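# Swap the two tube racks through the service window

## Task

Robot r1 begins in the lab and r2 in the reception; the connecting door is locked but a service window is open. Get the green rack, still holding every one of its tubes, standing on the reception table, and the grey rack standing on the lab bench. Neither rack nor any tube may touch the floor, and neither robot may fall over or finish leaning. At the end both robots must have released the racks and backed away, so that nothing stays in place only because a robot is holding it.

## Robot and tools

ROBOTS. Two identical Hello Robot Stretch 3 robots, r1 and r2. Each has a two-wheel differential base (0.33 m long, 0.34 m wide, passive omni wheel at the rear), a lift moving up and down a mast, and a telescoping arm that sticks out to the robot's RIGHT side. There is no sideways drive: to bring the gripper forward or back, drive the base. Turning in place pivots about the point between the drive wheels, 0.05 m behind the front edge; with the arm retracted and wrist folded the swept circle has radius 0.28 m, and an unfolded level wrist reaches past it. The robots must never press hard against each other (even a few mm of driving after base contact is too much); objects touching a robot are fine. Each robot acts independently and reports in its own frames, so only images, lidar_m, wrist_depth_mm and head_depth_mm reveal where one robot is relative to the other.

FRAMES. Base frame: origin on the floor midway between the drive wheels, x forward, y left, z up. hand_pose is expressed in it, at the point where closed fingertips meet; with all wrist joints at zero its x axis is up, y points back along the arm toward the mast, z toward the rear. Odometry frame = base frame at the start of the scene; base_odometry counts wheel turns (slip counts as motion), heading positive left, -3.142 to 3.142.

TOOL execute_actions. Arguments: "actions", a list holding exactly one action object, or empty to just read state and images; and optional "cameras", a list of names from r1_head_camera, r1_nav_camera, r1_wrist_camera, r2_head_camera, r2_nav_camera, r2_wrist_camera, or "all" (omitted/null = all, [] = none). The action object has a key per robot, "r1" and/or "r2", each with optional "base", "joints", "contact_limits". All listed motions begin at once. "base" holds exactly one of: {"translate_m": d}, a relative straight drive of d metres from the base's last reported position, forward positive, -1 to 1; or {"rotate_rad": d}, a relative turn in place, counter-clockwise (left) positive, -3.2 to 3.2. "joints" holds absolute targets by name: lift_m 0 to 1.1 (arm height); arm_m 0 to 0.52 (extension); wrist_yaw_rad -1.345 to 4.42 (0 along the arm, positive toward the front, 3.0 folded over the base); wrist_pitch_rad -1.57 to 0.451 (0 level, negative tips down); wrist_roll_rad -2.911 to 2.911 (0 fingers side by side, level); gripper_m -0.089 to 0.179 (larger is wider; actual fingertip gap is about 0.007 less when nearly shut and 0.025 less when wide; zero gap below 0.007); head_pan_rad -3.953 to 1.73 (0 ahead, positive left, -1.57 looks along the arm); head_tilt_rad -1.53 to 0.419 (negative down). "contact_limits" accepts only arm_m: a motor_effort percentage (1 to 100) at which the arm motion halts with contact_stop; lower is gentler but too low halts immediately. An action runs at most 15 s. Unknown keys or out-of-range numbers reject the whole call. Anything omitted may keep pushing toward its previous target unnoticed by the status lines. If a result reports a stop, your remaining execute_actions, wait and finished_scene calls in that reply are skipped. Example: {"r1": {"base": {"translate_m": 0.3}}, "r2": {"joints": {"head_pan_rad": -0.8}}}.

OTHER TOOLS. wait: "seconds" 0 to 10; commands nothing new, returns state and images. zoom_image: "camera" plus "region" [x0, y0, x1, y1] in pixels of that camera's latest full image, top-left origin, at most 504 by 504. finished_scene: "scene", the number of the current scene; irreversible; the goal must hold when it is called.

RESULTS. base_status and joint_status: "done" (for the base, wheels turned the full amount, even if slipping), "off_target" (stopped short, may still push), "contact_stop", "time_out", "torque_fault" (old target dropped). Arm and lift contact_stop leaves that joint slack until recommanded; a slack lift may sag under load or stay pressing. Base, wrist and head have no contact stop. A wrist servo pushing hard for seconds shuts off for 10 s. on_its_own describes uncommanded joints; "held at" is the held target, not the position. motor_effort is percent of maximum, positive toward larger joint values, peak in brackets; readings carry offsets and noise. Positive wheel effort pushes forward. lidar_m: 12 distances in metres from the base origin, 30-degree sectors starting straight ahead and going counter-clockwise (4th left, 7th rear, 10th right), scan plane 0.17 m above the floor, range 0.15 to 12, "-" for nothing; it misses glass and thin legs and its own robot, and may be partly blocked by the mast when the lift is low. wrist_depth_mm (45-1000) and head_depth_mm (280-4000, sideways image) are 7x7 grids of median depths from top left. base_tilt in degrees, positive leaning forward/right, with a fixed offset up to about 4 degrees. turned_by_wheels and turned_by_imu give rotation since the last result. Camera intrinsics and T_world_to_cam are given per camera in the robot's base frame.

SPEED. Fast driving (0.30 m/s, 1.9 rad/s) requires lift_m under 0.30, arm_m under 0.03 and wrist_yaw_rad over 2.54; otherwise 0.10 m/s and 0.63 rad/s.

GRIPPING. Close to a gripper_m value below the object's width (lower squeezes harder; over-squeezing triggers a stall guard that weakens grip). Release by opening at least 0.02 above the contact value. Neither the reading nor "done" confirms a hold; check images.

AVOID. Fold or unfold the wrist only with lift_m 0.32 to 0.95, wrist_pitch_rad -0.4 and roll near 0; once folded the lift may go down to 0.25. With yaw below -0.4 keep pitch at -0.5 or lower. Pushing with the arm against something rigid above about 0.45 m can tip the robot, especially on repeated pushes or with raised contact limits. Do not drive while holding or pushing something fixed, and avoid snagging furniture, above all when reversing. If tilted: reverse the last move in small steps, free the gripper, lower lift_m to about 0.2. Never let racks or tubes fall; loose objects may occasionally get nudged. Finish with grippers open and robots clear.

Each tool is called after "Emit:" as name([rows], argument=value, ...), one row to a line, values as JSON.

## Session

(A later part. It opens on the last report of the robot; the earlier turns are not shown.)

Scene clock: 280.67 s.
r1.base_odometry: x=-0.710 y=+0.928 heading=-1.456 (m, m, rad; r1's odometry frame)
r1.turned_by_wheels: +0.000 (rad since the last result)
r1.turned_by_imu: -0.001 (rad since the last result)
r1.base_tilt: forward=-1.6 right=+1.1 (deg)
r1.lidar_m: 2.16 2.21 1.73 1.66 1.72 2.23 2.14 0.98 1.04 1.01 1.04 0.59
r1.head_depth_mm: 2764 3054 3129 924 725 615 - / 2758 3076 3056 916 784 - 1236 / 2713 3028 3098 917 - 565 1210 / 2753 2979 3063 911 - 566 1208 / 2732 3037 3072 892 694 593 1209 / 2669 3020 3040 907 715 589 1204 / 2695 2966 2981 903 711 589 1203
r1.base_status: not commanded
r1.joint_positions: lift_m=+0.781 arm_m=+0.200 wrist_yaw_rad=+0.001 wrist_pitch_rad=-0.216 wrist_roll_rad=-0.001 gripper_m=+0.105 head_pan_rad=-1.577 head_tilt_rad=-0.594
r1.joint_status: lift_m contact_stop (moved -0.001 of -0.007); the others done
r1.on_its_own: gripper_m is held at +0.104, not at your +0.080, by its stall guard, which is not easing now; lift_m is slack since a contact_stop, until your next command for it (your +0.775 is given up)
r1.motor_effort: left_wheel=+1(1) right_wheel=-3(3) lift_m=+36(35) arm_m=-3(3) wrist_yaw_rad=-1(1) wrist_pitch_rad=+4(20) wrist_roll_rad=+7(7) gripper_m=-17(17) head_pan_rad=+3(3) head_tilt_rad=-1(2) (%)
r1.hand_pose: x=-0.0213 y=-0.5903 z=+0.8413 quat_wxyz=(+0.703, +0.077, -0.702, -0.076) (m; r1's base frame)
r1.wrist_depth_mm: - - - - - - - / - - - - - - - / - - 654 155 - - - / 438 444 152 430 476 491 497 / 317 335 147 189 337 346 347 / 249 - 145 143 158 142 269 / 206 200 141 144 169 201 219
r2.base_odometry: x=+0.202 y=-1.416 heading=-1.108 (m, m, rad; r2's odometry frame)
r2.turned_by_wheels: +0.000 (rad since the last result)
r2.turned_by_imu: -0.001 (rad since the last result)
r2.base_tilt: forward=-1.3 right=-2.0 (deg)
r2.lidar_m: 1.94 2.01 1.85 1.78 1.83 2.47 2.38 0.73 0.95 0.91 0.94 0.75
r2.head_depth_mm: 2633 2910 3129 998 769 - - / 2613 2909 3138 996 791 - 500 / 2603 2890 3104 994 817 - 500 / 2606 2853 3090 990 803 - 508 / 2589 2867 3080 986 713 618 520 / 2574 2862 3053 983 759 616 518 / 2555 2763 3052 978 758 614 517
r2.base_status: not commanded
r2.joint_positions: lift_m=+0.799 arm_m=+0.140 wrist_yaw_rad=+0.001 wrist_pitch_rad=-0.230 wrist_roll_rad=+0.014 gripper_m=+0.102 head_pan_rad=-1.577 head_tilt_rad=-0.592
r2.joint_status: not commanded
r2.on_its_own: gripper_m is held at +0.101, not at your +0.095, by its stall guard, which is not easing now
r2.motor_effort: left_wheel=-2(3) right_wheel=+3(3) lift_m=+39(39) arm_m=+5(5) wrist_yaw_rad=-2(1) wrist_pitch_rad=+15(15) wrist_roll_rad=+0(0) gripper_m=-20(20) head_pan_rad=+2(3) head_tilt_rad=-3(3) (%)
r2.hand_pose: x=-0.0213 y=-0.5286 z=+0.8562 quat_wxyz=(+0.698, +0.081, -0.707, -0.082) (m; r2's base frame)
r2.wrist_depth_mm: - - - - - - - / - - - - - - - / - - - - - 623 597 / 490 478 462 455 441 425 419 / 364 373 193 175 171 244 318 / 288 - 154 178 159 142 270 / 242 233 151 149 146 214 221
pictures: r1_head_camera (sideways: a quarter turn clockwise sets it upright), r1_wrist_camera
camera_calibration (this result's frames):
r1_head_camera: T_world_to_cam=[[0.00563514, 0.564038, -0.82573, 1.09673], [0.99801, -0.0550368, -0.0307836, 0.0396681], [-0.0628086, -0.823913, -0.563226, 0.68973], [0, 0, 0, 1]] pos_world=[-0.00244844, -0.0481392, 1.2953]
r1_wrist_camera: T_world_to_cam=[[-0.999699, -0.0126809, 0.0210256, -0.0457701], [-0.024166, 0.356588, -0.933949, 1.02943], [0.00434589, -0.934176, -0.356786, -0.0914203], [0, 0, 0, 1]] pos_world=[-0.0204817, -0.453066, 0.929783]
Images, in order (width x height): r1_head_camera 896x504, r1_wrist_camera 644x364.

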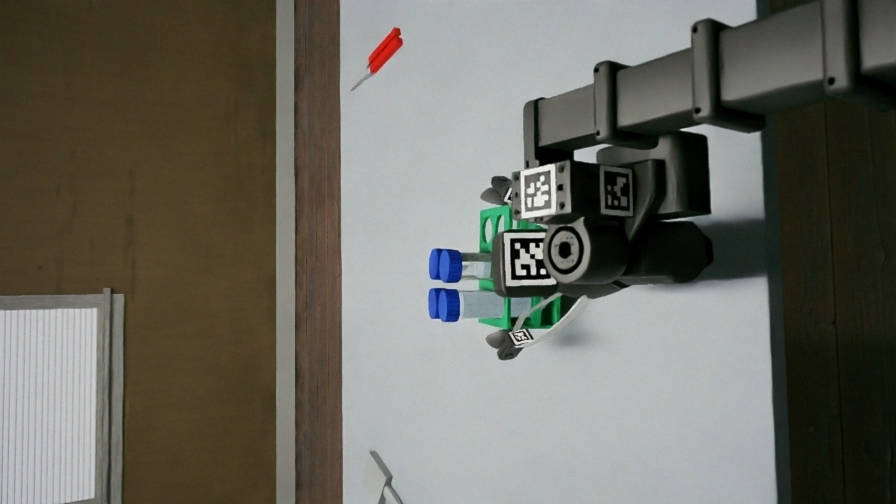

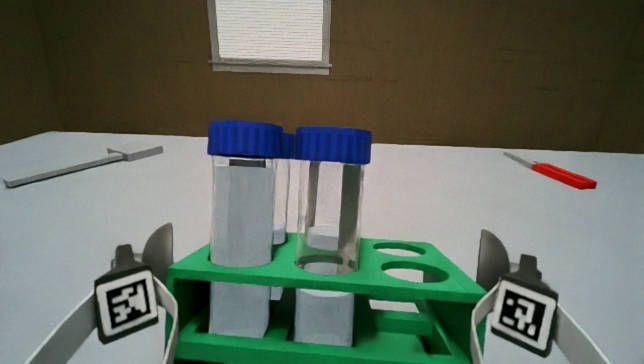

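It's righting. Continue the arc.

Emit:
execute_actions([
  {"r1": {"joints": {"arm_m": 0.185, "lift_m": 0.762}}},
], cameras=["r1_wrist_camera", "r1_head_camera"])

Scene clock: 284.93 s.
r1.base_odometry: x=-0.710 y=+0.928 heading=-1.456 (m, m, rad; r1's odometry frame)
r1.turned_by_wheels: +0.000 (rad since the last result)
r1.turned_by_imu: +0.000 (rad since the last result)
r1.base_tilt: forward=-1.7 right=+1.2 (deg)
r1.lidar_m: 2.16 2.22 1.72 1.66 1.73 2.22 2.14 0.98 1.05 1.01 1.05 0.60
r1.head_depth_mm: 2757 3102 3114 925 725 614 - / 2720 3103 3101 917 760 - 1221 / 2701 3016 3069 918 757 - 1220 / 2723 3017 3047 908 - - 1210 / 2719 3020 3023 905 694 593 1209 / 2700 2938 3062 900 713 590 1203 / 2634 2950 3012 902 714 589 1198
r1.base_status: not commanded
r1.joint_positions: lift_m=+0.762 arm_m=+0.185 wrist_yaw_rad=+0.000 wrist_pitch_rad=-0.224 wrist_roll_rad=-0.001 gripper_m=+0.105 head_pan_rad=-1.577 head_tilt_rad=-0.594
r1.joint_status: all done
r1.on_its_own: gripper_m is held at +0.104, not at your +0.080, by its stall guard, which is not easing now
r1.motor_effort: left_wheel=+1(1) right_wheel=-2(3) lift_m=+30(30) arm_m=-4(5) wrist_yaw_rad=+0(0) wrist_pitch_rad=+6(7) wrist_roll_rad=+7(7) gripper_m=-17(16) head_pan_rad=+3(3) head_tilt_rad=-2(3) (%)
r1.hand_pose: x=-0.0214 y=-0.5748 z=+0.8206 quat_wxyz=(+0.703, +0.079, -0.702, -0.079) (m; r1's base frame)
r1.wrist_depth_mm: - - - - - - - / - - - - - - - / 595 575 124 124 - - - / 375 386 132 184 406 422 433 / 278 294 141 171 188 304 306 / 218 - 141 144 141 - 236 / - 174 150 148 155 177 192
r2.base_odometry: x=+0.202 y=-1.416 heading=-1.108 (m, m, rad; r2's odometry frame)
r2.turned_by_wheels: +0.000 (rad since the last result)
r2.turned_by_imu: -0.001 (rad since the last result)
r2.base_tilt: forward=-1.3 right=-2.0 (deg)
r2.lidar_m: 1.95 2.00 1.85 1.78 1.83 2.47 2.38 0.73 0.95 0.91 0.94 0.75
r2.head_depth_mm: 2629 2874 3132 999 767 - - / 2628 2893 3111 994 794 - 500 / 2632 2874 3065 993 818 - 500 / 2594 2876 3095 992 802 - 509 / 2602 2830 3075 986 714 617 520 / 2570 2839 3068 985 757 618 519 / 2566 2794 3043 980 755 615 517
r2.base_status: not commanded
r2.joint_positions: lift_m=+0.799 arm_m=+0.140 wrist_yaw_rad=+0.001 wrist_pitch_rad=-0.230 wrist_roll_rad=+0.014 gripper_m=+0.102 head_pan_rad=-1.577 head_tilt_rad=-0.592
r2.joint_status: not commanded
r2.on_its_own: gripper_m is held at +0.101, not at your +0.095, by its stall guard, which is not easing now
r2.motor_effort: left_wheel=-3(3) right_wheel=+2(3) lift_m=+39(39) arm_m=+4(4) wrist_yaw_rad=-1(1) wrist_pitch_rad=+16(15) wrist_roll_rad=+0(0) gripper_m=-20(21) head_pan_rad=+3(2) head_tilt_rad=-3(4) (%)
r2.hand_pose: x=-0.0213 y=-0.5286 z=+0.8562 quat_wxyz=(+0.698, +0.081, -0.707, -0.082) (m; r2's base frame)
r2.wrist_depth_mm: - - - - - - - / - - - - - - - / - - - - - 628 583 / 491 481 465 450 438 425 409 / 360 376 194 174 172 244 320 / 287 - 154 179 158 143 268 / 242 232 151 148 146 213 220
pictures: r1_head_camera (sideways: a quarter turn clockwise sets it upright), r1_wrist_camera
camera_calibration (this result's frames):
r1_head_camera: T_world_to_cam=[[0.00563514, 0.564038, -0.82573, 1.09673], [0.99801, -0.0550368, -0.0307836, 0.0396681], [-0.0628086, -0.823913, -0.563226, 0.68973], [0, 0, 0, 1]] pos_world=[-0.00244844, -0.0481392, 1.2953]
r1_wrist_camera: T_world_to_cam=[[-0.999705, -0.0123049, 0.0209403, -0.0449801], [-0.0239805, 0.363288, -0.931368, 1.00625], [0.00385306, -0.931596, -0.363476, -0.0773598], [0, 0, 0, 1]] pos_world=[-0.0205385, -0.438179, 0.910009]
Images, in order (width x height): r1_head_camera 896x504, r1_wrist_camera 644x364.

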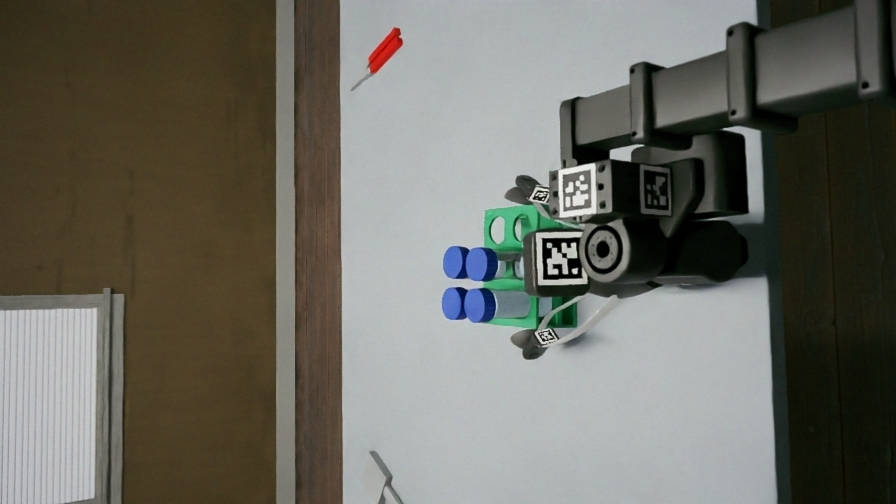

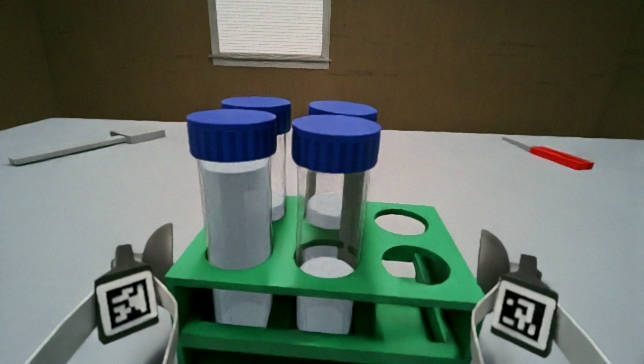

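Emit:
execute_actions([
  {"r1": {"joints": {"gripper_m": 0.179}}, "r2": {"joints": {"lift_m": 0.9, "arm_m": 0.01, "head_pan_rad": -3.0, "head_tilt_rad": -0.25}}},
], cameras=["r1_wrist_camera"])

Emit:
execute_actions([
  {"r1": {"joints": {"arm_m": 0.04, "lift_m": 0.86}}, "r2": {"base": {"translate_m": -1.0}}},
], cameras=["r1_head_camera", "r2_head_camera", "r2_wrist_camera"])

Scene clock: 357.70 s.
r1.base_odometry: x=-0.710 y=+0.928 heading=-1.457 (m, m, rad; r1's odometry frame)
r1.turned_by_wheels: +0.000 (rad since the last result)
r1.turned_by_imu: -0.001 (rad since the last result)
r1.base_tilt: forward=-1.8 right=+1.1 (deg)
r1.lidar_m: 2.15 2.21 1.73 1.66 1.72 2.23 2.14 0.98 1.04 1.01 1.04 0.60
r1.head_depth_mm: 2742 3077 3101 922 726 612 - / 2762 3058 3080 918 759 - 1219 / 2746 3008 3120 915 745 - 1214 / 2713 3038 3053 878 - - 1208 / 2685 2986 3075 907 693 592 1204 / 2687 2960 3008 908 715 592 1200 / 2657 2927 3036 904 712 588 1196
r1.base_status: not commanded
r1.joint_positions: lift_m=+0.762 arm_m=+0.185 wrist_yaw_rad=+0.000 wrist_pitch_rad=-0.223 wrist_roll_rad=+0.003 gripper_m=+0.179 head_pan_rad=-1.577 head_tilt_rad=-0.594
r1.joint_status: all done
r1.motor_effort: left_wheel=+1(1) right_wheel=-3(2) lift_m=+30(30) arm_m=-4(4) wrist_yaw_rad=+1(0) wrist_pitch_rad=+6(6) wrist_roll_rad=+4(7) gripper_m=+1(90) head_pan_rad=+3(4) head_tilt_rad=-2(2) (%)
r1.hand_pose: x=-0.0214 y=-0.5748 z=+0.8207 quat_wxyz=(+0.702, +0.079, -0.703, -0.079) (m; r1's base frame)
r1.wrist_depth_mm: - - - - - - - / - - - - - - - / 604 607 129 127 - - - / 383 387 134 192 413 420 432 / 280 283 144 174 185 301 303 / - 217 146 148 149 222 240 / - 179 152 152 150 182 -
r2.base_odometry: x=+0.202 y=-1.416 heading=-1.108 (m, m, rad; r2's odometry frame)
r2.turned_by_wheels: +0.000 (rad since the last result)
r2.turned_by_imu: -0.001 (rad since the last result)
r2.base_tilt: forward=-1.3 right=-2.0 (deg)
r2.lidar_m: 1.94 2.01 1.85 1.78 1.84 2.47 2.38 0.73 0.95 0.91 0.95 0.75
r2.head_depth_mm: 2082 2166 2260 2378 2461 2184 1823 / 2096 2210 2296 2411 2514 2164 1769 / 2112 2202 2324 2444 2523 2185 1658 / 2128 - - 2464 2596 2177 1659 / 2139 - - 2469 2602 2158 1659 / 2169 - - 2514 2640 2157 1505 / 2182 2318 2453 2525 2645 2143 685
r2.base_status: not commanded
r2.joint_positions: lift_m=+0.899 arm_m=+0.010 wrist_yaw_rad=+0.001 wrist_pitch_rad=-0.231 wrist_roll_rad=+0.014 gripper_m=+0.102 head_pan_rad=-2.993 head_tilt_rad=-0.260
r2.joint_status: all done
r2.on_its_own: gripper_m is held at +0.101, not at your +0.095, by its stall guard, which is not easing now
r2.motor_effort: left_wheel=-3(3) right_wheel=+3(3) lift_m=+40(37) arm_m=-4(3) wrist_yaw_rad=-1(1) wrist_pitch_rad=+16(16) wrist_roll_rad=+0(0) gripper_m=-21(20) head_pan_rad=-2(30) head_tilt_rad=+3(20) (%)
r2.hand_pose: x=-0.0213 y=-0.3992 z=+0.9560 quat_wxyz=(+0.698, +0.081, -0.707, -0.082) (m; r2's base frame)
r2.wrist_depth_mm: - - - - - - - / - - - - - - - / - - - - - - - / 757 721 731 691 678 660 632 / 548 574 192 174 171 333 492 / 438 - 154 179 159 142 407 / 363 358 152 148 146 326 336
pictures: r1_wrist_camera
camera_calibration (this result's frames):
r1_wrist_camera: T_world_to_cam=[[-0.999777, -0.0115689, 0.0176914, -0.0418912], [-0.020683, 0.362641, -0.931699, 1.00638], [0.00436316, -0.931857, -0.362799, -0.0780073], [0, 0, 0, 1]] pos_world=[-0.0207264, -0.438133, 0.910088]
Images, in order (width x height): r1_wrist_camera 644x364.

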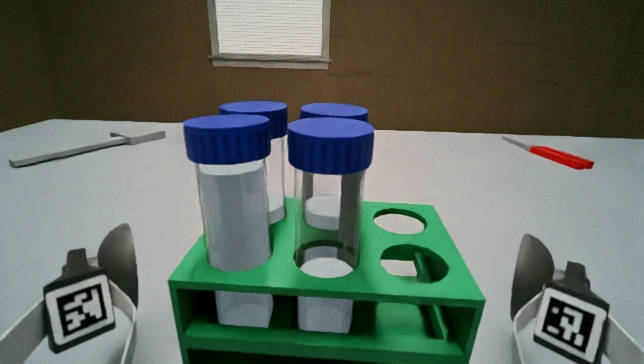

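Scene clock: 369.00 s.
r1.base_odometry: x=-0.710 y=+0.928 heading=-1.457 (m, m, rad; r1's odometry frame)
r1.turned_by_wheels: +0.000 (rad since the last result)
r1.turned_by_imu: -0.001 (rad since the last result)
r1.base_tilt: forward=-1.7 right=+1.2 (deg)
r1.lidar_m: 2.16 2.22 1.73 1.66 1.72 2.23 2.14 0.98 1.05 1.01 1.05 0.59
r1.head_depth_mm: 2765 3065 3109 925 726 - - / 2775 3041 3102 920 723 - - / 2717 3026 3082 914 710 - - / 2717 3008 3083 881 705 - - / 2718 2962 3053 909 699 579 1207 / 2692 2962 3039 904 725 591 1201 / 2650 2945 3065 898 713 588 1208
r1.base_status: not commanded
r1.joint_positions: lift_m=+0.860 arm_m=+0.040 wrist_yaw_rad=+0.000 wrist_pitch_rad=-0.221 wrist_roll_rad=+0.003 gripper_m=+0.179 head_pan_rad=-1.577 head_tilt_rad=-0.594
r1.joint_status: all done
r1.motor_effort: left_wheel=+1(1) right_wheel=-3(2) lift_m=+41(43) arm_m=-4(4) wrist_yaw_rad=+1(0) wrist_pitch_rad=+6(6) wrist_roll_rad=+4(4) gripper_m=+1(0) head_pan_rad=+3(3) head_tilt_rad=-3(3) (%)
r1.hand_pose: x=-0.0214 y=-0.4299 z=+0.9188 quat_wxyz=(+0.702, +0.078, -0.704, -0.078) (m; r1's base frame)
r1.wrist_depth_mm: - - - - - - - / - - - - - - - / - - - - - - - / 636 644 662 634 695 710 721 / 468 474 474 340 496 505 509 / 385 370 360 326 366 385 400 / 282 300 306 309 310 317 -
r2.base_odometry: x=-0.244 y=-0.521 heading=-1.108 (m, m, rad; r2's odometry frame)
r2.turned_by_wheels: +0.000 (rad since the last result)
r2.turned_by_imu: +0.000 (rad since the last result)
r2.base_tilt: forward=-1.3 right=-2.1 (deg)
r2.lidar_m: 1.72 2.53 1.83 1.74 1.79 1.44 1.38 1.43 1.93 3.02 0.39 0.39
r2.head_depth_mm: 1194 1242 1299 1359 1414 1482 1541 / 1205 1254 1313 1373 1436 1509 1567 / 1215 1268 1322 1384 1444 1525 1589 / 1168 - - 1482 1470 1548 1600 / 1170 - - 3270 1488 1567 1612 / 1174 - - 1803 1510 1593 1637 / 1175 - - 1793 1518 1601 1650
r2.base_status: done
r2.joint_positions: lift_m=+0.899 arm_m=+0.010 wrist_yaw_rad=+0.001 wrist_pitch_rad=-0.231 wrist_roll_rad=+0.014 gripper_m=+0.102 head_pan_rad=-2.993 head_tilt_rad=-0.260
r2.joint_status: not commanded
r2.on_its_own: gripper_m is held at +0.101, not at your +0.095, by its stall guard, which is not easing now
r2.motor_effort: left_wheel=-2(8) right_wheel=+3(4) lift_m=+39(40) arm_m=-4(4) wrist_yaw_rad=-1(1) wrist_pitch_rad=+16(16) wrist_roll_rad=+0(0) gripper_m=-20(20) head_pan_rad=-2(2) head_tilt_rad=+3(4) (%)
r2.hand_pose: x=-0.0213 y=-0.3992 z=+0.9560 quat_wxyz=(+0.698, +0.081, -0.707, -0.082) (m; r2's base frame)
r2.wrist_depth_mm: - - - - - - - / - - - - - - - / - - - - - - - / 758 742 - - - - - / 547 574 191 173 172 - - / 441 - 154 178 159 142 - / 374 - 151 149 146 - -
pictures: r1_head_camera (sideways: a quarter turn clockwise sets it upright), r2_head_camera (sideways: a quarter turn clockwise sets it upright), r2_wrist_camera
camera_calibration (this result's frames):
r1_head_camera: T_world_to_cam=[[0.00563278, 0.564038, -0.82573, 1.09673], [0.99801, -0.0550326, -0.0307836, 0.0396681], [-0.0628052, -0.823913, -0.563226, 0.68973], [0, 0, 0, 1]] pos_world=[-0.00244824, -0.0481392, 1.2953]
r2_head_camera: T_world_to_cam=[[0.207346, 0.0528057, -0.976841, 1.28382], [0.113874, -0.993057, -0.0295113, 0.0352681], [-0.971617, -0.105117, -0.211919, 0.240351], [0, 0, 0, 1]] pos_world=[-0.0366801, -0.00750441, 1.30606]
r2_wrist_camera: T_world_to_cam=[[-0.998276, -0.0408622, -0.0421432, 0.00819988], [0.0202175, 0.43467, -0.900363, 1.06408], [0.0551092, -0.899662, -0.433095, 0.221348], [0, 0, 0, 1]] pos_world=[-0.0255255, -0.263049, 1.05426]
Images, in order (width x height): r1_head_camera 896x504, r2_head_camera 896x504, r2_wrist_camera 644x364.

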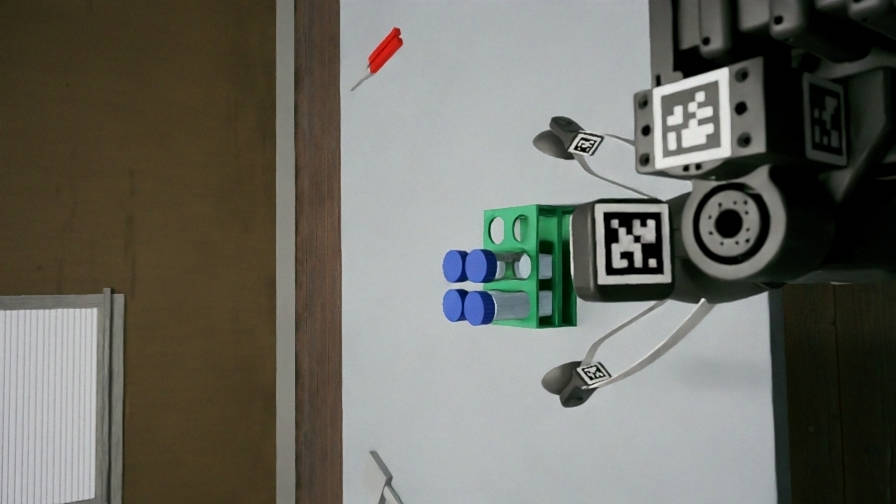

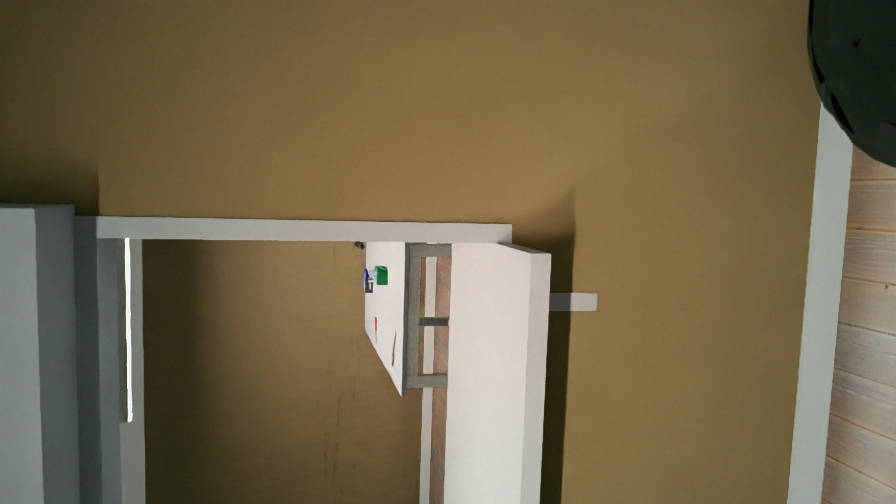

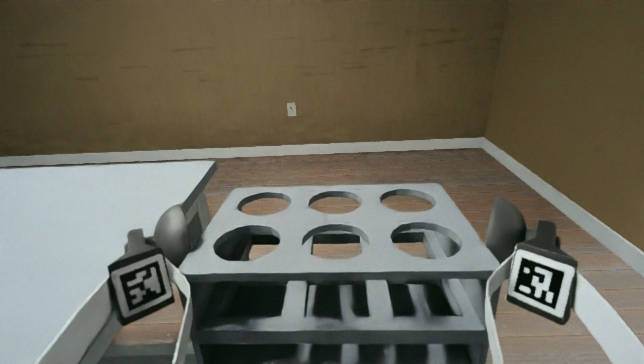

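Emit:
execute_actions([
  {"r1": {"base": {"translate_m": -0.35}, "joints": {"wrist_yaw_rad": 1.57, "arm_m": 0.25, "gripper_m": 0.14, "head_pan_rad": -1.2}}, "r2": {"base": {"translate_m": -0.72}, "joints": {"lift_m": 0.95}}},
], cameras=[])

Emit:
execute_actions([
  {"r1": {"joints": {"arm_m": 0.452, "lift_m": 0.752}}, "r2": {"base": {"rotate_rad": -1.571}, "joints": {"head_pan_rad": -1.0, "head_tilt_rad": -0.4}}},
], cameras=["r1_head_camera", "r1_wrist_camera", "r2_head_camera", "r2_nav_camera"])

Scene clock: 417.20 s.
r1.base_odometry: x=-0.749 y=+1.276 heading=-1.456 (m, m, rad; r1's odometry frame)
r1.turned_by_wheels: +0.000 (rad since the last result)
r1.turned_by_imu: -0.001 (rad since the last result)
r1.base_tilt: forward=-1.6 right=+1.0 (deg)
r1.lidar_m: 2.51 2.37 1.73 1.66 1.72 1.86 1.79 0.67 1.05 1.01 1.05 0.90
r1.head_depth_mm: 2599 2851 3035 979 686 599 544 / 2678 2992 3138 917 683 595 1186 / 2786 3067 3105 988 661 597 1204 / 2869 3191 3069 913 718 594 1232 / 2993 3271 1238 909 737 608 1235 / 3061 3443 1233 767 737 637 1228 / 3176 3538 1222 901 713 1345 1229
r1.base_status: done
r1.joint_positions: lift_m=+0.860 arm_m=+0.250 wrist_yaw_rad=+1.569 wrist_pitch_rad=-0.221 wrist_roll_rad=+0.004 gripper_m=+0.140 head_pan_rad=-1.207 head_tilt_rad=-0.594
r1.joint_status: all done
r1.motor_effort: left_wheel=+1(4) right_wheel=-2(7) lift_m=+42(42) arm_m=+3(4) wrist_yaw_rad=+2(2) wrist_pitch_rad=+6(6) wrist_roll_rad=+4(4) gripper_m=+0(89) head_pan_rad=+3(24) head_tilt_rad=-2(2) (%)
r1.hand_pose: x=+0.2233 y=-0.3953 z=+0.9188 quat_wxyz=(+0.552, +0.552, -0.443, +0.440) (m; r1's base frame)
r1.wrist_depth_mm: - - - - - - - / - - - - - - - / - - - - - - - / - - - 725 685 689 738 / - - - 483 488 318 447 / - - - 378 381 - 357 / - - - 308 311 291 242
r2.base_odometry: x=-0.566 y=+0.124 heading=-1.108 (m, m, rad; r2's odometry frame)
r2.turned_by_wheels: +0.000 (rad since the last result)
r2.turned_by_imu: +0.000 (rad since the last result)
r2.base_tilt: forward=-1.2 right=-2.1 (deg)
r2.lidar_m: 1.06 2.52 1.80 1.74 0.93 0.69 0.67 0.69 0.93 2.48 3.14 1.03
r2.head_depth_mm: 554 578 603 632 660 683 - / 561 584 609 637 667 692 - / 565 590 617 643 675 709 750 / 569 594 620 651 682 716 757 / 2839 - - 2615 896 713 762 / 3291 - - 3476 1010 699 535 / 3284 - - - 1006 697 533
r2.base_status: done
r2.joint_positions: lift_m=+0.949 arm_m=+0.010 wrist_yaw_rad=+0.001 wrist_pitch_rad=-0.231 wrist_roll_rad=+0.014 gripper_m=+0.102 head_pan_rad=-2.993 head_tilt_rad=-0.260
r2.joint_status: all done
r2.on_its_own: gripper_m is held at +0.101, not at your +0.095, by its stall guard, which is not easing now
r2.motor_effort: left_wheel=-2(11) right_wheel=+3(4) lift_m=+39(37) arm_m=-4(4) wrist_yaw_rad=-1(1) wrist_pitch_rad=+16(16) wrist_roll_rad=+0(0) gripper_m=-20(21) head_pan_rad=-2(2) head_tilt_rad=+4(3) (%)
r2.hand_pose: x=-0.0213 y=-0.3992 z=+1.0059 quat_wxyz=(+0.698, +0.081, -0.707, -0.082) (m; r2's base frame)
r2.wrist_depth_mm: - - - - - - 806 / - - - - - - 793 / - - - - - - 682 / - - - - - - 539 / - - 192 175 171 592 818 / - - 154 178 159 143 766 / - - 151 149 146 - 878
pictures: none
No camera images: the call's "cameras" was empty. Leave "cameras" out to get every camera's image.

Scene clock: 420.63 s.
r1.base_odometry: x=-0.749 y=+1.276 heading=-1.456 (m, m, rad; r1's odometry frame)
r1.turned_by_wheels: +0.000 (rad since the last result)
r1.turned_by_imu: +0.000 (rad since the last result)
r1.base_tilt: forward=-1.7 right=+1.1 (deg)
r1.lidar_m: 2.51 2.37 1.73 1.66 1.72 1.87 1.79 0.67 1.05 1.01 1.04 0.90
r1.head_depth_mm: 2579 2860 3048 998 726 598 544 / 2696 2966 3113 994 703 597 1190 / 2744 3058 3066 950 719 594 1211 / 2864 3176 3085 927 699 593 1235 / 2971 3303 1234 904 717 606 1230 / 3064 3383 1229 768 716 637 1230 / 3131 3530 1223 899 712 1348 1229
r1.base_status: not commanded
r1.joint_positions: lift_m=+0.752 arm_m=+0.452 wrist_yaw_rad=+1.569 wrist_pitch_rad=-0.221 wrist_roll_rad=+0.004 gripper_m=+0.140 head_pan_rad=-1.207 head_tilt_rad=-0.594
r1.joint_status: all done
r1.motor_effort: left_wheel=+1(1) right_wheel=-3(2) lift_m=+30(35) arm_m=+3(3) wrist_yaw_rad=+2(1) wrist_pitch_rad=+5(6) wrist_roll_rad=+4(4) gripper_m=+0(0) head_pan_rad=+3(4) head_tilt_rad=-2(2) (%)
r1.hand_pose: x=+0.2233 y=-0.5972 z=+0.8111 quat_wxyz=(+0.552, +0.553, -0.443, +0.440) (m; r1's base frame)
r1.wrist_depth_mm: - - - - - - - / - - - 276 - - - / - - 601 280 642 626 - / - 364 344 231 385 392 398 / 262 277 240 211 274 280 281 / 206 - 209 211 214 - 217 / - 164 172 173 175 169 178
r2.base_odometry: x=-0.566 y=+0.124 heading=-2.679 (m, m, rad; r2's odometry frame)
r2.turned_by_wheels: -1.571 (rad since the last result)
r2.turned_by_imu: -1.564 (rad since the last result)
r2.base_tilt: forward=-1.3 right=-2.2 (deg)
r2.lidar_m: 2.49 3.14 1.03 1.07 2.51 1.80 1.75 0.93 0.69 0.67 0.69 0.94
r2.head_depth_mm: - - 2986 3412 693 738 796 / - - - 3571 777 606 853 / - - - 2714 778 585 916 / - - - 1155 775 627 998 / - - - 1157 774 652 1091 / - - - 1150 772 1078 1205 / 3550 3764 3896 1140 768 1189 1329
r2.base_status: done
r2.joint_positions: lift_m=+0.949 arm_m=+0.010 wrist_yaw_rad=+0.001 wrist_pitch_rad=-0.231 wrist_roll_rad=+0.014 gripper_m=+0.102 head_pan_rad=-1.007 head_tilt_rad=-0.395
r2.joint_status: all done
r2.on_its_own: gripper_m is held at +0.101, not at your +0.095, by its stall guard, which is not easing now
r2.motor_effort: left_wheel=+3(10) right_wheel=-2(7) lift_m=+39(39) arm_m=-3(4) wrist_yaw_rad=-1(2) wrist_pitch_rad=+16(16) wrist_roll_rad=+0(0) gripper_m=-20(20) head_pan_rad=+2(30) head_tilt_rad=-3(11) (%)
r2.hand_pose: x=-0.0213 y=-0.3992 z=+1.0059 quat_wxyz=(+0.698, +0.081, -0.707, -0.082) (m; r2's base frame)
r2.wrist_depth_mm: - - 367 372 372 374 370 / - - 396 398 402 397 399 / - - 421 428 421 426 422 / 566 554 449 460 446 460 467 / 415 432 193 174 171 319 498 / 332 - 153 180 159 142 533 / 283 280 152 149 147 587 593
pictures: r1_head_camera (sideways: a quarter turn clockwise sets it upright), r1_wrist_camera, r2_head_camera (sideways: a quarter turn clockwise sets it upright), r2_nav_camera (sideways: a quarter turn counterclockwise sets it upright)
camera_calibration (this result's frames):
r1_head_camera: T_world_to_cam=[[-0.198647, 0.52793, -0.82573, 1.09798], [0.950412, 0.309467, -0.0307836, 0.0399585], [0.239285, -0.790898, -0.563226, 0.687887], [0, 0, 0, 1]] pos_world=[0.0155321, -0.0479739, 1.2953]
r1_wrist_camera: T_world_to_cam=[[0.00947982, -0.999815, 0.016716, -0.612035], [-0.36117, -0.0190118, -0.932306, 0.859241], [0.932452, 0.00280076, -0.361284, 0.246238], [0, 0, 0, 1]] pos_world=[0.0865289, -0.596276, 0.900269]
r2_head_camera: T_world_to_cam=[[-0.200995, 0.277706, -0.939404, 1.2374], [0.860555, 0.508229, -0.0338814, 0.0363972], [0.468024, -0.815219, -0.341133, 0.399743], [0, 0, 0, 1]] pos_world=[0.0302995, -0.0362536, 1.30002]
r2_nav_camera: T_world_to_cam=[[0.167906, -0.308121, 0.936413, -1.17786], [-0.837134, -0.546195, -0.0296184, 0.0868581], [0.52059, -0.77893, -0.349648, 0.409434], [0, 0, 0, 1]] pos_world=[0.057334, 0.00343727, 1.2487]
Images, in order (width x height): r1_head_camera 896x504, r1_wrist_camera 644x364, r2_head_camera 896x504, r2_nav_camera 672x504.

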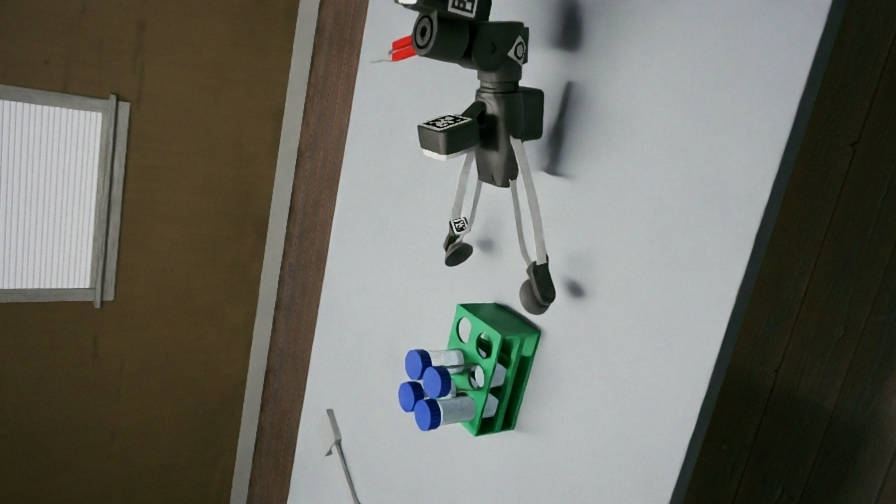

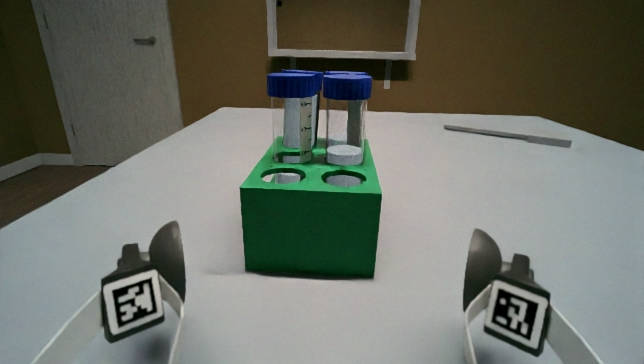

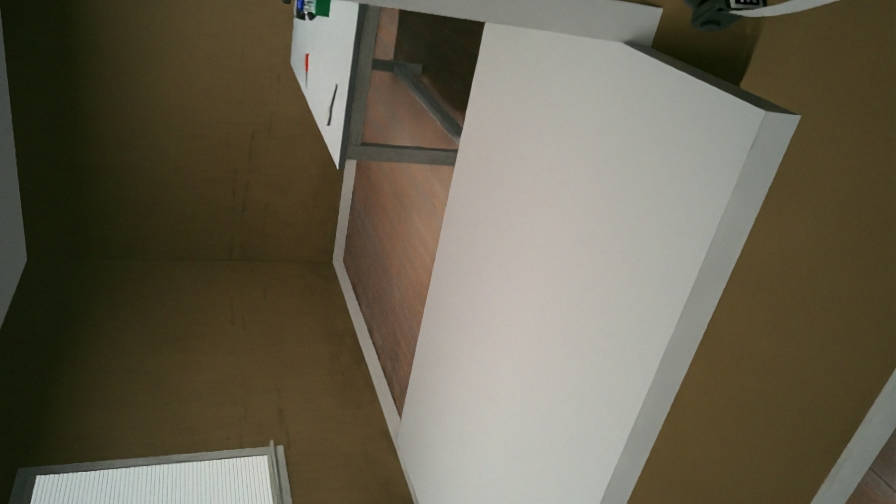

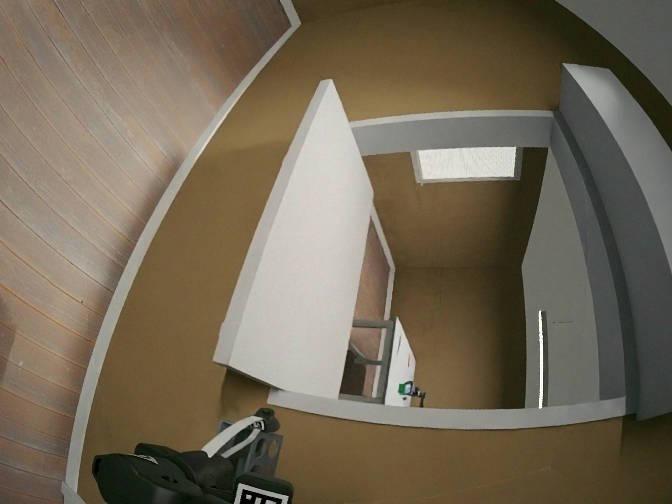

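Emit:
execute_actions([
  {"r1": {"base": {"translate_m": 0.10}, "joints": {"arm_m": 0.443}}, "r2": {"base": {"translate_m": 0.82}, "joints": {"arm_m": 0.12, "head_pan_rad": -1.57, "head_tilt_rad": -0.5}}},
], cameras=["r1_head_camera", "r1_wrist_camera"])

Scene clock: 443.23 s.
r1.base_odometry: x=-0.738 y=+1.176 heading=-1.456 (m, m, rad; r1's odometry frame)
r1.turned_by_wheels: +0.000 (rad since the last result)
r1.turned_by_imu: -0.002 (rad since the last result)
r1.base_tilt: forward=-1.5 right=+1.2 (deg)
r1.lidar_m: 2.41 2.37 1.73 1.66 1.72 1.97 1.89 0.75 1.05 1.01 1.04 0.81
r1.head_depth_mm: 2607 2863 3030 1003 724 597 543 / 2639 2971 3100 975 701 595 1191 / 2766 3076 3094 949 700 595 1215 / 2843 3204 3101 910 701 594 1242 / 2931 3285 1239 750 715 607 1228 / 3070 3363 1230 904 715 637 1225 / 3142 3560 1223 900 710 1334 1223
r1.base_status: done
r1.joint_positions: lift_m=+0.752 arm_m=+0.443 wrist_yaw_rad=+1.569 wrist_pitch_rad=-0.221 wrist_roll_rad=+0.004 gripper_m=+0.140 head_pan_rad=-1.207 head_tilt_rad=-0.594
r1.joint_status: all done
r1.motor_effort: left_wheel=+1(5) right_wheel=-2(5) lift_m=+30(30) arm_m=-3(5) wrist_yaw_rad=+1(1) wrist_pitch_rad=+6(6) wrist_roll_rad=+4(4) gripper_m=+0(0) head_pan_rad=+3(3) head_tilt_rad=-2(2) (%)
r1.hand_pose: x=+0.2233 y=-0.5887 z=+0.8111 quat_wxyz=(+0.552, +0.553, -0.443, +0.440) (m; r1's base frame)
r1.wrist_depth_mm: - - - - - - - / - - - - - - - / - - 534 143 497 656 - / - 363 369 193 355 391 396 / 262 279 239 153 175 281 282 / 206 - 124 126 160 - 216 / - 163 112 110 108 169 178
r2.base_odometry: x=-1.300 y=-0.242 heading=-2.679 (m, m, rad; r2's odometry frame)
r2.turned_by_wheels: +0.000 (rad since the last result)
r2.turned_by_imu: -0.006 (rad since the last result)
r2.base_tilt: forward=-1.2 right=-2.1 (deg)
r2.lidar_m: 2.21 2.28 3.11 1.01 3.71 2.65 2.56 0.94 0.68 0.66 0.68 0.92
r2.head_depth_mm: - - - 1009 - - 998 / - - - 1032 - - 1005 / - - 3882 973 - - 987 / - - - 969 - 557 977 / - - 3926 916 617 555 971 / - - - 910 663 554 964 / - - 3638 770 661 553 960
r2.base_status: done
r2.joint_positions: lift_m=+0.949 arm_m=+0.120 wrist_yaw_rad=+0.001 wrist_pitch_rad=-0.231 wrist_roll_rad=+0.014 gripper_m=+0.102 head_pan_rad=-1.563 head_tilt_rad=-0.494
r2.joint_status: all done
r2.on_its_own: gripper_m is held at +0.101, not at your +0.095, by its stall guard, which is not easing now
r2.motor_effort: left_wheel=+3(10) right_wheel=-2(2) lift_m=+39(39) arm_m=+4(5) wrist_yaw_rad=+0(1) wrist_pitch_rad=+16(16) wrist_roll_rad=+0(0) gripper_m=-20(20) head_pan_rad=-3(24) head_tilt_rad=-3(8) (%)
r2.hand_pose: x=-0.0213 y=-0.5086 z=+1.0059 quat_wxyz=(+0.698, +0.081, -0.707, -0.082) (m; r2's base frame)
r2.wrist_depth_mm: 320 - - - - - - / 321 - - - - - - / 314 - - - - - - / 324 449 521 524 505 493 483 / 344 389 192 174 172 269 364 / 379 - 154 178 159 143 303 / 281 268 151 148 146 244 251
pictures: r1_head_camera (sideways: a quarter turn clockwise sets it upright), r1_wrist_camera
camera_calibration (this result's frames):
r1_head_camera: T_world_to_cam=[[-0.198647, 0.52793, -0.82573, 1.09798], [0.950412, 0.309468, -0.0307836, 0.0399585], [0.239285, -0.790898, -0.563226, 0.687887], [0, 0, 0, 1]] pos_world=[0.0155321, -0.0479739, 1.2953]
r1_wrist_camera: T_world_to_cam=[[0.00948053, -0.999815, 0.016716, -0.603582], [-0.36117, -0.019012, -0.932306, 0.859402], [0.932452, 0.00280144, -0.361284, 0.246215], [0, 0, 0, 1]] pos_world=[0.0865289, -0.587821, 0.900269]
Images, in order (width x height): r1_head_camera 896x504, r1_wrist_camera 644x364.

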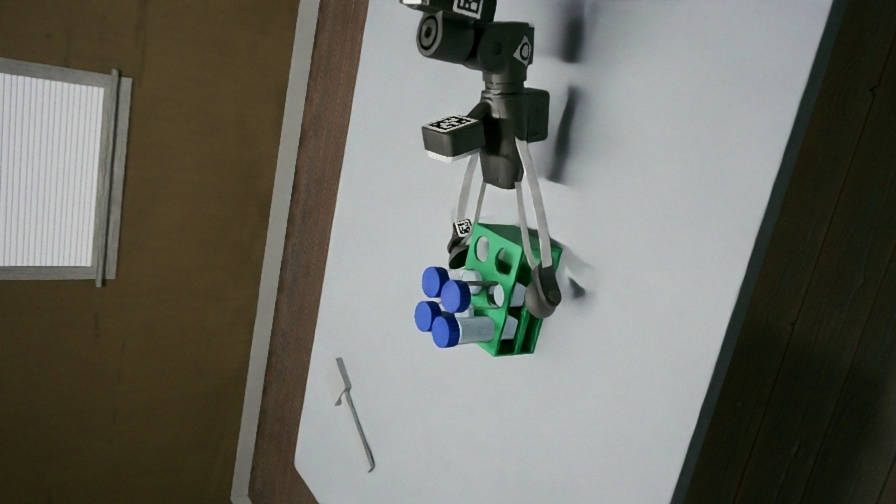

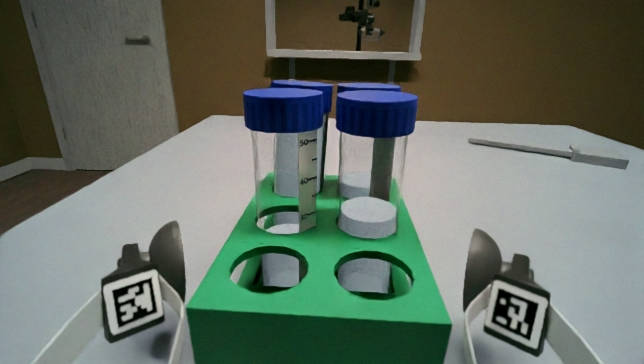

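Emit:
execute_actions([
  {"r1": {"base": {"translate_m": 0.02}}, "r2": {"joints": {"arm_m": 0.45}}},
], cameras=[])

Emit:
execute_actions([
  {"r1": {"joints": {"gripper_m": 0.068}}, "r2": {"joints": {"lift_m": 0.895}}},
], cameras=["r1_head_camera", "r1_wrist_camera", "r2_head_camera", "r2_wrist_camera"])

Scene clock: 455.30 s.
r1.base_odometry: x=-0.736 y=+1.156 heading=-1.456 (m, m, rad; r1's odometry frame)
r1.turned_by_wheels: +0.000 (rad since the last result)
r1.turned_by_imu: -0.001 (rad since the last result)
r1.base_tilt: forward=-1.5 right=+1.1 (deg)
r1.lidar_m: 2.39 2.37 1.72 1.66 1.72 1.98 1.91 0.77 1.05 1.01 1.05 0.79
r1.head_depth_mm: 2594 2863 2988 998 724 598 544 / 2666 2953 3082 974 703 598 1171 / 2754 3081 3102 952 700 595 1216 / 2864 3194 3037 847 701 596 1233 / 2950 3257 1228 842 716 608 1232 / 3090 3442 1229 902 715 636 1232 / 3182 3550 1231 905 712 1347 1234
r1.base_status: done
r1.joint_positions: lift_m=+0.752 arm_m=+0.443 wrist_yaw_rad=+1.570 wrist_pitch_rad=-0.221 wrist_roll_rad=+0.004 gripper_m=+0.140 head_pan_rad=-1.207 head_tilt_rad=-0.594
r1.joint_status: not commanded
r1.motor_effort: left_wheel=+0(6) right_wheel=-1(4) lift_m=+30(30) arm_m=-4(4) wrist_yaw_rad=+0(1) wrist_pitch_rad=+6(6) wrist_roll_rad=+4(4) gripper_m=-1(1) head_pan_rad=+3(3) head_tilt_rad=-1(3) (%)
r1.hand_pose: x=+0.2233 y=-0.5884 z=+0.8111 quat_wxyz=(+0.552, +0.553, -0.443, +0.441) (m; r1's base frame)
r1.wrist_depth_mm: - - - - - - - / - - - - - - - / - - 532 128 151 651 - / - 364 371 182 356 390 399 / 261 277 241 149 158 277 279 / 206 - 151 132 150 - 217 / - 164 100 99 99 166 177
r2.base_odometry: x=-1.300 y=-0.242 heading=-2.679 (m, m, rad; r2's odometry frame)
r2.turned_by_wheels: +0.000 (rad since the last result)
r2.turned_by_imu: -0.001 (rad since the last result)
r2.base_tilt: forward=-1.2 right=-2.0 (deg)
r2.lidar_m: 2.21 2.28 3.09 1.01 3.68 2.66 2.56 0.94 0.68 0.66 0.68 0.92
r2.head_depth_mm: - - - - 644 579 1000 / - - - 874 670 560 991 / - - - 872 667 558 987 / - - 2556 852 668 557 977 / - - 3948 908 664 555 970 / - - - 910 662 555 967 / - - 3625 769 660 553 960
r2.base_status: not commanded
r2.joint_positions: lift_m=+0.949 arm_m=+0.450 wrist_yaw_rad=+0.001 wrist_pitch_rad=-0.231 wrist_roll_rad=+0.014 gripper_m=+0.102 head_pan_rad=-1.563 head_tilt_rad=-0.494
r2.joint_status: all done
r2.on_its_own: gripper_m is held at +0.101, not at your +0.095, by its stall guard, which is not easing now
r2.motor_effort: left_wheel=+3(3) right_wheel=-2(2) lift_m=+39(39) arm_m=+4(7) wrist_yaw_rad=-1(1) wrist_pitch_rad=+16(16) wrist_roll_rad=+0(0) gripper_m=-20(20) head_pan_rad=-2(2) head_tilt_rad=-3(2) (%)
r2.hand_pose: x=-0.0213 y=-0.8386 z=+1.0059 quat_wxyz=(+0.698, +0.081, -0.707, -0.082) (m; r2's base frame)
r2.wrist_depth_mm: - - - - - - - / - - - - - - - / - - - - - - - / - - - - - - - / - - 193 175 171 266 365 / - - 153 177 158 142 303 / 285 267 151 149 147 244 248
pictures: none
No camera images: the call's "cameras" was empty. Leave "cameras" out to get every camera's image.

Scene clock: 456.63 s.
r1.base_odometry: x=-0.736 y=+1.156 heading=-1.456 (m, m, rad; r1's odometry frame)
r1.turned_by_wheels: +0.000 (rad since the last result)
r1.turned_by_imu: +0.000 (rad since the last result)
r1.base_tilt: forward=-1.7 right=+1.1 (deg)
r1.lidar_m: 2.38 2.37 1.73 1.66 1.72 1.99 1.91 0.77 1.05 1.01 1.04 0.79
r1.head_depth_mm: 2581 2869 3061 999 725 599 544 / 2674 2959 3091 974 700 596 1165 / 2749 3040 3074 950 720 595 1204 / 2820 3175 3049 913 698 593 1231 / 2975 3259 1234 768 716 608 1234 / 3057 3441 1231 904 713 636 1228 / 3135 3575 1219 898 713 1336 1225
r1.base_status: not commanded
r1.joint_positions: lift_m=+0.752 arm_m=+0.443 wrist_yaw_rad=+1.569 wrist_pitch_rad=-0.221 wrist_roll_rad=+0.009 gripper_m=+0.069 head_pan_rad=-1.207 head_tilt_rad=-0.594
r1.joint_status: all done
r1.motor_effort: left_wheel=+1(2) right_wheel=-2(7) lift_m=+30(30) arm_m=-3(4) wrist_yaw_rad=+2(6) wrist_pitch_rad=+6(6) wrist_roll_rad=+1(4) gripper_m=-14(96) head_pan_rad=+3(3) head_tilt_rad=-3(3) (%)
r1.hand_pose: x=+0.2233 y=-0.5888 z=+0.8111 quat_wxyz=(+0.551, +0.554, -0.444, +0.439) (m; r1's base frame)
r1.wrist_depth_mm: - - - - - - - / - - - - - - - / - - 605 159 170 646 - / - 363 371 200 198 387 389 / 263 265 180 163 158 276 278 / 206 208 132 124 120 214 216 / 170 167 145 126 116 169 176
r2.base_odometry: x=-1.300 y=-0.242 heading=-2.679 (m, m, rad; r2's odometry frame)
r2.turned_by_wheels: +0.000 (rad since the last result)
r2.turned_by_imu: +0.000 (rad since the last result)
r2.base_tilt: forward=-1.2 right=-2.1 (deg)
r2.lidar_m: 2.20 2.28 3.10 1.01 3.70 2.65 2.55 0.94 0.68 0.66 0.68 0.92
r2.head_depth_mm: - - - 978 - - 1016 / - - - - 644 559 993 / - - 2591 826 666 559 982 / - - - 827 665 557 978 / - - 3943 888 663 555 974 / - - - 908 661 555 966 / - - 3622 769 661 552 960
r2.base_status: not commanded
r2.joint_positions: lift_m=+0.896 arm_m=+0.450 wrist_yaw_rad=+0.001 wrist_pitch_rad=-0.231 wrist_roll_rad=+0.014 gripper_m=+0.102 head_pan_rad=-1.563 head_tilt_rad=-0.494
r2.joint_status: all done
r2.on_its_own: gripper_m is held at +0.101, not at your +0.095, by its stall guard, which is not easing now
r2.motor_effort: left_wheel=+3(3) right_wheel=-2(2) lift_m=+17(36) arm_m=+4(4) wrist_yaw_rad=+0(1) wrist_pitch_rad=+16(16) wrist_roll_rad=+0(0) gripper_m=-20(20) head_pan_rad=-2(2) head_tilt_rad=-2(2) (%)
r2.hand_pose: x=-0.0213 y=-0.8386 z=+0.9521 quat_wxyz=(+0.698, +0.081, -0.707, -0.082) (m; r2's base frame)
r2.wrist_depth_mm: - - - - - - - / - - - - - - - / - - - - - - - / - - - - - - - / - 319 193 174 171 218 276 / 246 - 153 179 158 142 228 / 208 200 151 149 146 183 187
pictures: r1_head_camera (sideways: a quarter turn clockwise sets it upright), r1_wrist_camera, r2_head_camera (sideways: a quarter turn clockwise sets it upright), r2_wrist_camera
camera_calibration (this result's frames):
r1_head_camera: T_world_to_cam=[[-0.198647, 0.52793, -0.82573, 1.09798], [0.950411, 0.309468, -0.0307836, 0.0399585], [0.239285, -0.790898, -0.563226, 0.687887], [0, 0, 0, 1]] pos_world=[0.0155321, -0.0479739, 1.2953]
r1_wrist_camera: T_world_to_cam=[[0.00786693, -0.999901, 0.0116509, -0.599224], [-0.361234, -0.0137062, -0.932374, 0.862579], [0.932442, 0.00312621, -0.361306, 0.246426], [0, 0, 0, 1]] pos_world=[0.0865293, -0.588113, 0.900263]
r2_head_camera: T_world_to_cam=[[-0.0248087, 0.433072, -0.901018, 1.18623], [0.999143, -0.0191278, -0.0367042, 0.0392223], [-0.0331301, -0.901156, -0.432226, 0.521344], [0, 0, 0, 1]] pos_world=[0.00751236, -0.0431609, 1.29559]
r2_wrist_camera: T_world_to_cam=[[-0.998277, -0.0408151, -0.0421586, -0.0098716], [0.020232, 0.434993, -0.900206, 1.25164], [0.0550808, -0.899508, -0.433418, -0.175173], [0, 0, 0, 1]] pos_world=[-0.025529, -0.702427, 1.05039]
Images, in order (width x height): r1_head_camera 896x504, r1_wrist_camera 644x364, r2_head_camera 896x504, r2_wrist_camera 644x364.

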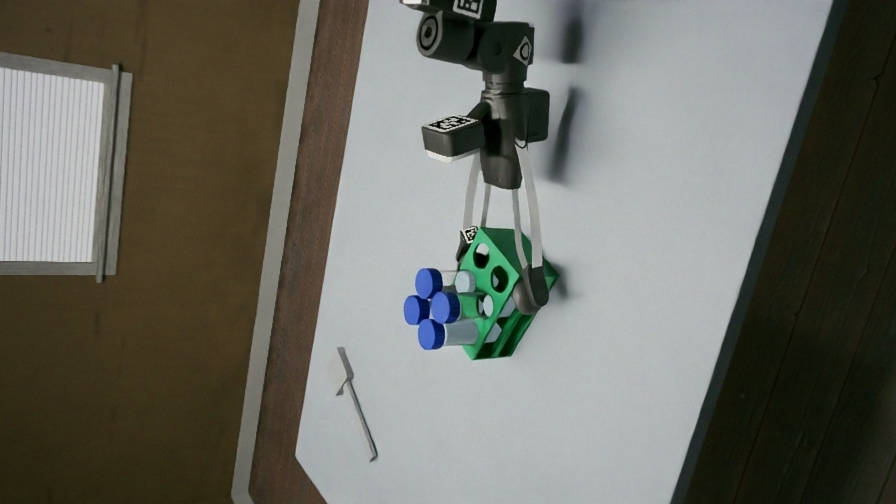

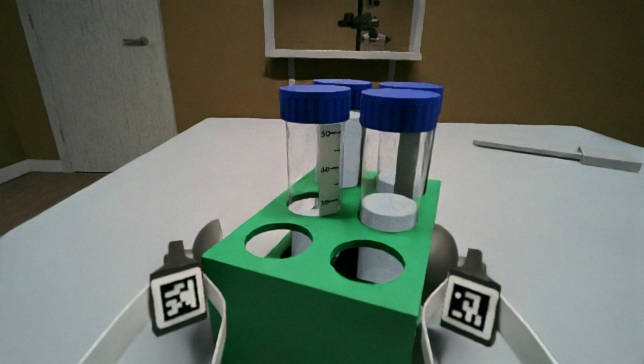

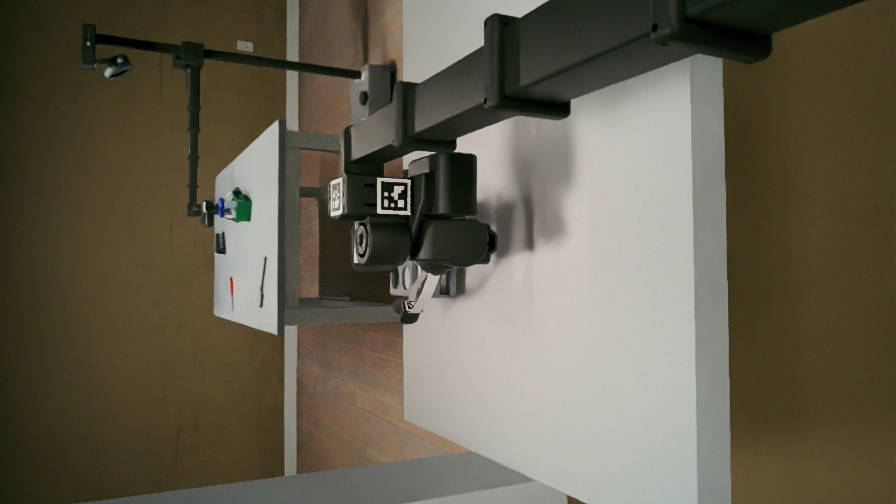

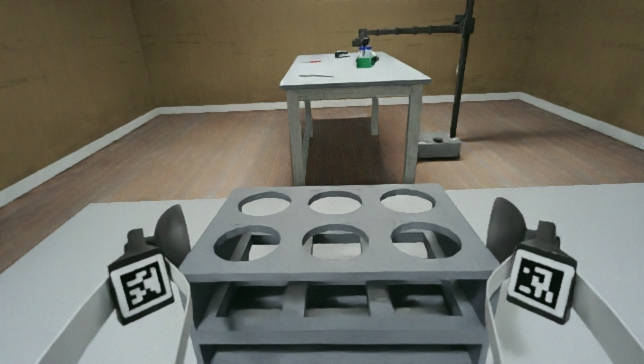

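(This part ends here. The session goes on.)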